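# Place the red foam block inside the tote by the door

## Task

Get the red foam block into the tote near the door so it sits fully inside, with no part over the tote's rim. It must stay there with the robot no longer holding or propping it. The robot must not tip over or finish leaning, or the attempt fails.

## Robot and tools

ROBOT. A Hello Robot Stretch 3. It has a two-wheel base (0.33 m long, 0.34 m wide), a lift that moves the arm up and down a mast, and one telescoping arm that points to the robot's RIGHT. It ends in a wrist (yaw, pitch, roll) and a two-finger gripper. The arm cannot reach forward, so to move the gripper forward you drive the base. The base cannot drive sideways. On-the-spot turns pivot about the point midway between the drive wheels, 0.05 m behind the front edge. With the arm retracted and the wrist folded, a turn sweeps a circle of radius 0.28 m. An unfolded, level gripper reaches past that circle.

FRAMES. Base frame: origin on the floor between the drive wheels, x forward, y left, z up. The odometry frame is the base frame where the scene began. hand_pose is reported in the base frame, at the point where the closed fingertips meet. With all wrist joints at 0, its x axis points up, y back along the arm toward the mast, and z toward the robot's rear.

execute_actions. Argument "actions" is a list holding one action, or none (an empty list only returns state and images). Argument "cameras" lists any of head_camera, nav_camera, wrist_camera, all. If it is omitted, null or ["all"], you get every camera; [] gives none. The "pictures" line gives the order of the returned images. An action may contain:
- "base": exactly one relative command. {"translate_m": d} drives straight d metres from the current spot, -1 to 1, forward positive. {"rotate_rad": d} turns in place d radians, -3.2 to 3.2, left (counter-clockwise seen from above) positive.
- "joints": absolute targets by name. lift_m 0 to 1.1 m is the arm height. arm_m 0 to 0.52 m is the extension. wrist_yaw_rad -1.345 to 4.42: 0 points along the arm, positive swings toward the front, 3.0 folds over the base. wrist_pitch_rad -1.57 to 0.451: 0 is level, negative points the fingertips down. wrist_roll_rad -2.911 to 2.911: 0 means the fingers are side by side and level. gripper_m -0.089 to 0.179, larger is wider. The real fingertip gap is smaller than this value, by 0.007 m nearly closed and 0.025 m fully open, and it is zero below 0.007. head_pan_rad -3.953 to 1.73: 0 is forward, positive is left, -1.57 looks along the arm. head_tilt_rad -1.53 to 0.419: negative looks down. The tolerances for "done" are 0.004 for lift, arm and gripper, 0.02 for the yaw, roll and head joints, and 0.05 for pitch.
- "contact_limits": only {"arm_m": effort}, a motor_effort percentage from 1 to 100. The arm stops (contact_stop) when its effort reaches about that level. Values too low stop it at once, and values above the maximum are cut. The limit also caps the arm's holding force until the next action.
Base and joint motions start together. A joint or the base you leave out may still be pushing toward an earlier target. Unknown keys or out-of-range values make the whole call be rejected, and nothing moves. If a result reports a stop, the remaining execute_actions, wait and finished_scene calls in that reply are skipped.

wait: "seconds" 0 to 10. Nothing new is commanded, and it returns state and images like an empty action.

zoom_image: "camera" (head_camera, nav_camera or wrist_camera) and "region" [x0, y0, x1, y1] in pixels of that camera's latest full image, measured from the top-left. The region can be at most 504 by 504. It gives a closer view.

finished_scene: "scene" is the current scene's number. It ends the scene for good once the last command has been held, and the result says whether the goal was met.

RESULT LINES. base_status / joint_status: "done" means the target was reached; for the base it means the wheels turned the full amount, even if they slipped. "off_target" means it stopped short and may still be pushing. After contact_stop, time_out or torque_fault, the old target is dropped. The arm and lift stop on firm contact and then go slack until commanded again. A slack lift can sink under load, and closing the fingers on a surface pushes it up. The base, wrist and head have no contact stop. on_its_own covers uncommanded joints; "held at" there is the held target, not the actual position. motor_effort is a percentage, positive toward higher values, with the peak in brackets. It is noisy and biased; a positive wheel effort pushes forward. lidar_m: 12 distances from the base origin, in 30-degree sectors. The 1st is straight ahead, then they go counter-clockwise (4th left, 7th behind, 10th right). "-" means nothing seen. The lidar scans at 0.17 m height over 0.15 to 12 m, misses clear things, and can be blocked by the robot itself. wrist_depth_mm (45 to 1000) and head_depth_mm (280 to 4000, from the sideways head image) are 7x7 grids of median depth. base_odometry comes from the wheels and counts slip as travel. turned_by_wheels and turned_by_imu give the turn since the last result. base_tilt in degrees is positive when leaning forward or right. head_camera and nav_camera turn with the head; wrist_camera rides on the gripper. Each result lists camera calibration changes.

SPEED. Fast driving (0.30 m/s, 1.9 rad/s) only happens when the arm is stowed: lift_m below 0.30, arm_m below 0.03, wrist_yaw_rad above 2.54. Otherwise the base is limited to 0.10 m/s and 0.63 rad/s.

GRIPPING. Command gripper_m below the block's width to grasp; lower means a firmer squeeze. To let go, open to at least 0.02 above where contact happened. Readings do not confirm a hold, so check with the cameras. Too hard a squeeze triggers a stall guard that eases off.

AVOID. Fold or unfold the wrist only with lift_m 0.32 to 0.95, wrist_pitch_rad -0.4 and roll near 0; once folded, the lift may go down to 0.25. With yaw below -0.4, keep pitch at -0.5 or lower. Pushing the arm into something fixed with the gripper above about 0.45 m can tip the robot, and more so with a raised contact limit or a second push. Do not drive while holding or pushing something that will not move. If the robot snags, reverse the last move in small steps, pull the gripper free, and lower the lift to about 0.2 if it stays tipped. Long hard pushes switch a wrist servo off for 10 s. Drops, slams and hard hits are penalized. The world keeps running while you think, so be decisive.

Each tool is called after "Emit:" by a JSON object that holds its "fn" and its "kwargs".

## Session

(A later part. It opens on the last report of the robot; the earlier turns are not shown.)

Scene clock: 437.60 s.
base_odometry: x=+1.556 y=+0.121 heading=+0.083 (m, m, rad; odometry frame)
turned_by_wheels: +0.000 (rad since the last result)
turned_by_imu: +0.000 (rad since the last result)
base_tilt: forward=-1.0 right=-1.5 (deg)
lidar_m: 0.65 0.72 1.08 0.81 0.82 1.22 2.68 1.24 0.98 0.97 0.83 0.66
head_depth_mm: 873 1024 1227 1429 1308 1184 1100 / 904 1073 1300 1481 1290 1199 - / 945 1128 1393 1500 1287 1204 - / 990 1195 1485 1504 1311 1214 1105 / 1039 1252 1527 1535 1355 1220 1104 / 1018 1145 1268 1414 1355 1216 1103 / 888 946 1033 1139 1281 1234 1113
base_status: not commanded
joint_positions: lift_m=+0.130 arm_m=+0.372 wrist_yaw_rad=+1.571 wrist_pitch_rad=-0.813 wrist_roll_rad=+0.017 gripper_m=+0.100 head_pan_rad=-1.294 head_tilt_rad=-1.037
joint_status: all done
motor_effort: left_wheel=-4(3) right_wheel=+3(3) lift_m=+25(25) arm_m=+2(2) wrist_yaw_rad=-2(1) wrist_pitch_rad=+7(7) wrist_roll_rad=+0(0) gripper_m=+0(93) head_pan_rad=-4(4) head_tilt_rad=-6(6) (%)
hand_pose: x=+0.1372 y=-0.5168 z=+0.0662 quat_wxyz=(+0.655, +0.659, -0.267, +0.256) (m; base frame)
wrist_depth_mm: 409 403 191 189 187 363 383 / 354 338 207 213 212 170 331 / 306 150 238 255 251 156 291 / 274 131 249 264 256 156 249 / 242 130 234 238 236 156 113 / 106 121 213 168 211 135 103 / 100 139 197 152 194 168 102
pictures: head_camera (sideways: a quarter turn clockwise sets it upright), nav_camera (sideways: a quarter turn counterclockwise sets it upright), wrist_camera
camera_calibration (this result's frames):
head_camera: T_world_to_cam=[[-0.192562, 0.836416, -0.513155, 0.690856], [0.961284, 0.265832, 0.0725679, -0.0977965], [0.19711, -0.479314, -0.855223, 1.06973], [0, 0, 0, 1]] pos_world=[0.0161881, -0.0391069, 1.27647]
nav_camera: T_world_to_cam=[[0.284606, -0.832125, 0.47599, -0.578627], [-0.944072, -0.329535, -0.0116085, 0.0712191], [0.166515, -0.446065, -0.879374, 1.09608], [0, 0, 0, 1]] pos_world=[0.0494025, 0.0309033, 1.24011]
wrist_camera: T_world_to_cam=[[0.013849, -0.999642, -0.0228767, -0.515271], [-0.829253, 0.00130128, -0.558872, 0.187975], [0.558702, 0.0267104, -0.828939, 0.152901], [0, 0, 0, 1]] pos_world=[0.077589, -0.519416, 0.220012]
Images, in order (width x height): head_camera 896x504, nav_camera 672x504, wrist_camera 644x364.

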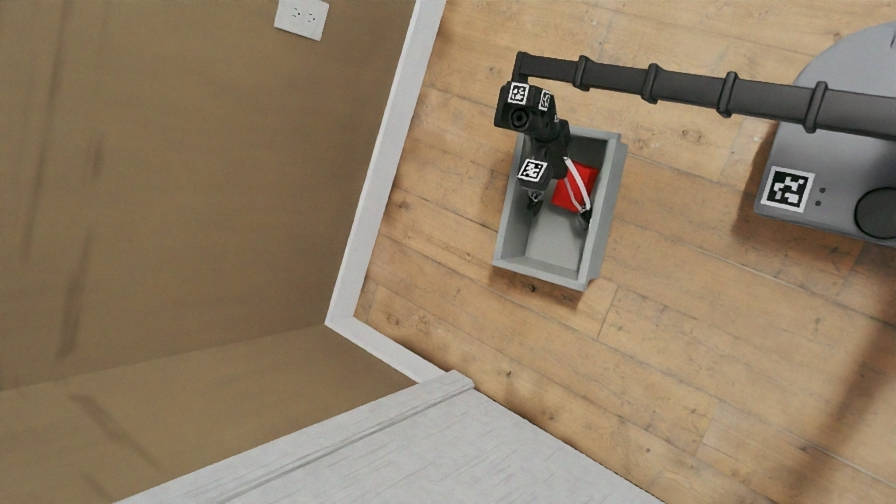

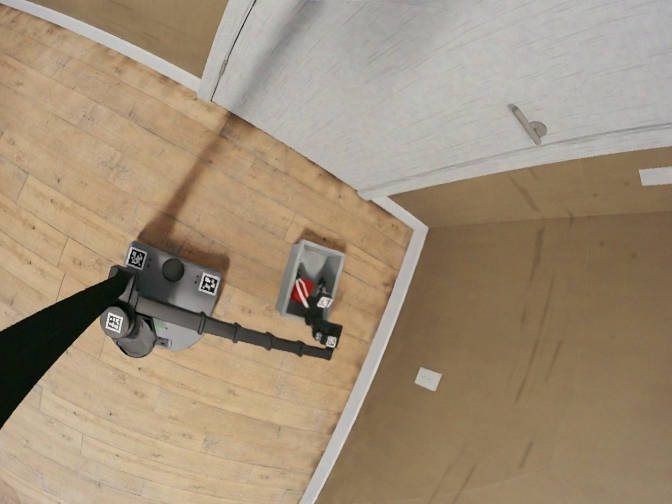

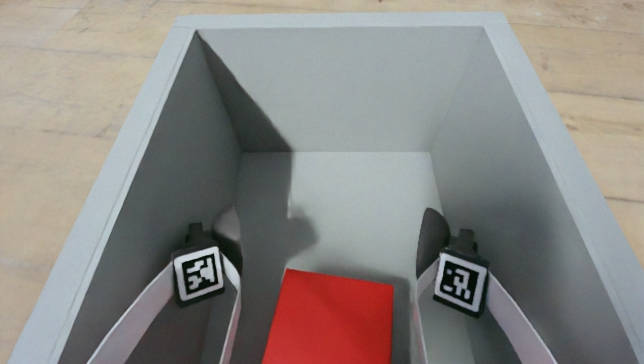

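Emit:
{"fn": "execute_actions", "kwargs": {"actions": [{"joints": {"lift_m": 0.30}}]}}

Scene clock: 442.47 s.
base_odometry: x=+1.556 y=+0.121 heading=+0.083 (m, m, rad; odometry frame)
turned_by_wheels: +0.000 (rad since the last result)
turned_by_imu: +0.000 (rad since the last result)
base_tilt: forward=-1.1 right=-1.5 (deg)
lidar_m: 0.65 0.72 1.08 0.81 0.82 1.22 2.68 1.24 0.98 0.97 0.83 0.66
head_depth_mm: 873 1023 1236 1447 1313 1181 1099 / 906 1070 1310 1502 1321 1204 - / 948 1131 1400 1527 1292 1205 - / 993 1198 1486 1515 1307 1211 1094 / 1045 1261 1530 1525 1350 1217 1105 / 1027 1138 1277 1411 1352 1218 1113 / 892 949 1030 1140 1282 1235 1118
base_status: not commanded
joint_positions: lift_m=+0.300 arm_m=+0.372 wrist_yaw_rad=+1.571 wrist_pitch_rad=-0.813 wrist_roll_rad=+0.017 gripper_m=+0.100 head_pan_rad=-1.294 head_tilt_rad=-1.037
joint_status: all done
motor_effort: left_wheel=-3(3) right_wheel=+3(3) lift_m=+36(36) arm_m=+2(2) wrist_yaw_rad=-2(1) wrist_pitch_rad=+7(7) wrist_roll_rad=+0(0) gripper_m=+0(0) head_pan_rad=-3(3) head_tilt_rad=-5(6) (%)
hand_pose: x=+0.1372 y=-0.5168 z=+0.2358 quat_wxyz=(+0.655, +0.659, -0.267, +0.256) (m; base frame)
wrist_depth_mm: 637 610 574 541 514 515 493 / 617 609 603 594 576 560 547 / 538 535 527 522 523 519 511 / 477 482 463 340 453 460 462 / 434 432 358 404 395 415 414 / 391 392 336 382 372 381 377 / 360 356 336 346 326 349 348
pictures: head_camera (sideways: a quarter turn clockwise sets it upright), nav_camera (sideways: a quarter turn counterclockwise sets it upright), wrist_camera
camera_calibration (this result's frames):
head_camera: T_world_to_cam=[[-0.192562, 0.836416, -0.513156, 0.690856], [0.961284, 0.265832, 0.0725679, -0.0977965], [0.19711, -0.479314, -0.855222, 1.06973], [0, 0, 0, 1]] pos_world=[0.0161881, -0.0391069, 1.27647]
nav_camera: T_world_to_cam=[[0.284606, -0.832125, 0.47599, -0.578627], [-0.944072, -0.329535, -0.0116085, 0.071219], [0.166515, -0.446065, -0.879374, 1.09608], [0, 0, 0, 1]] pos_world=[0.0494025, 0.0309033, 1.24011]
wrist_camera: T_world_to_cam=[[0.013849, -0.999642, -0.0228768, -0.511392], [-0.829253, 0.0013013, -0.558872, 0.282742], [0.558702, 0.0267105, -0.828939, 0.293462], [0, 0, 0, 1]] pos_world=[0.077589, -0.519416, 0.389579]
Images, in order (width x height): head_camera 896x504, nav_camera 672x504, wrist_camera 644x364.

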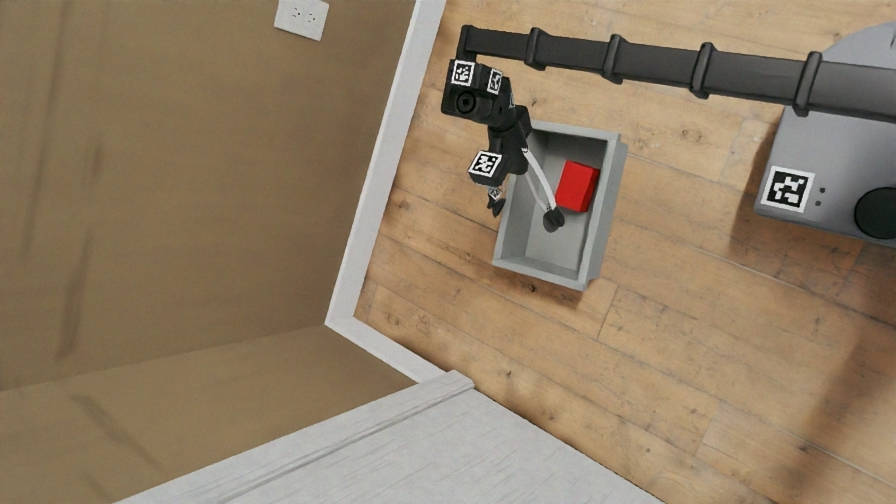

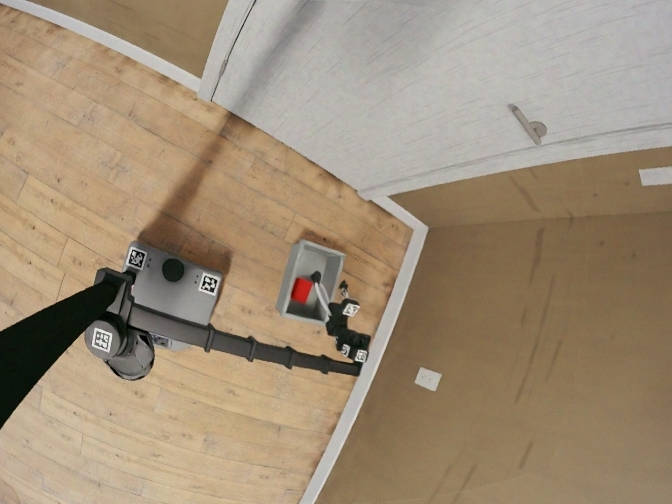

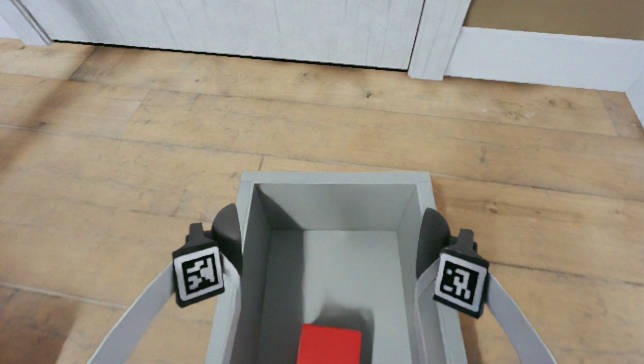

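The block is lying flat on the tote floor and the gripper is clear of it.

Emit:
{"fn": "finished_scene", "kwargs": {"scene": 2}}

The scene is finished: the task was done.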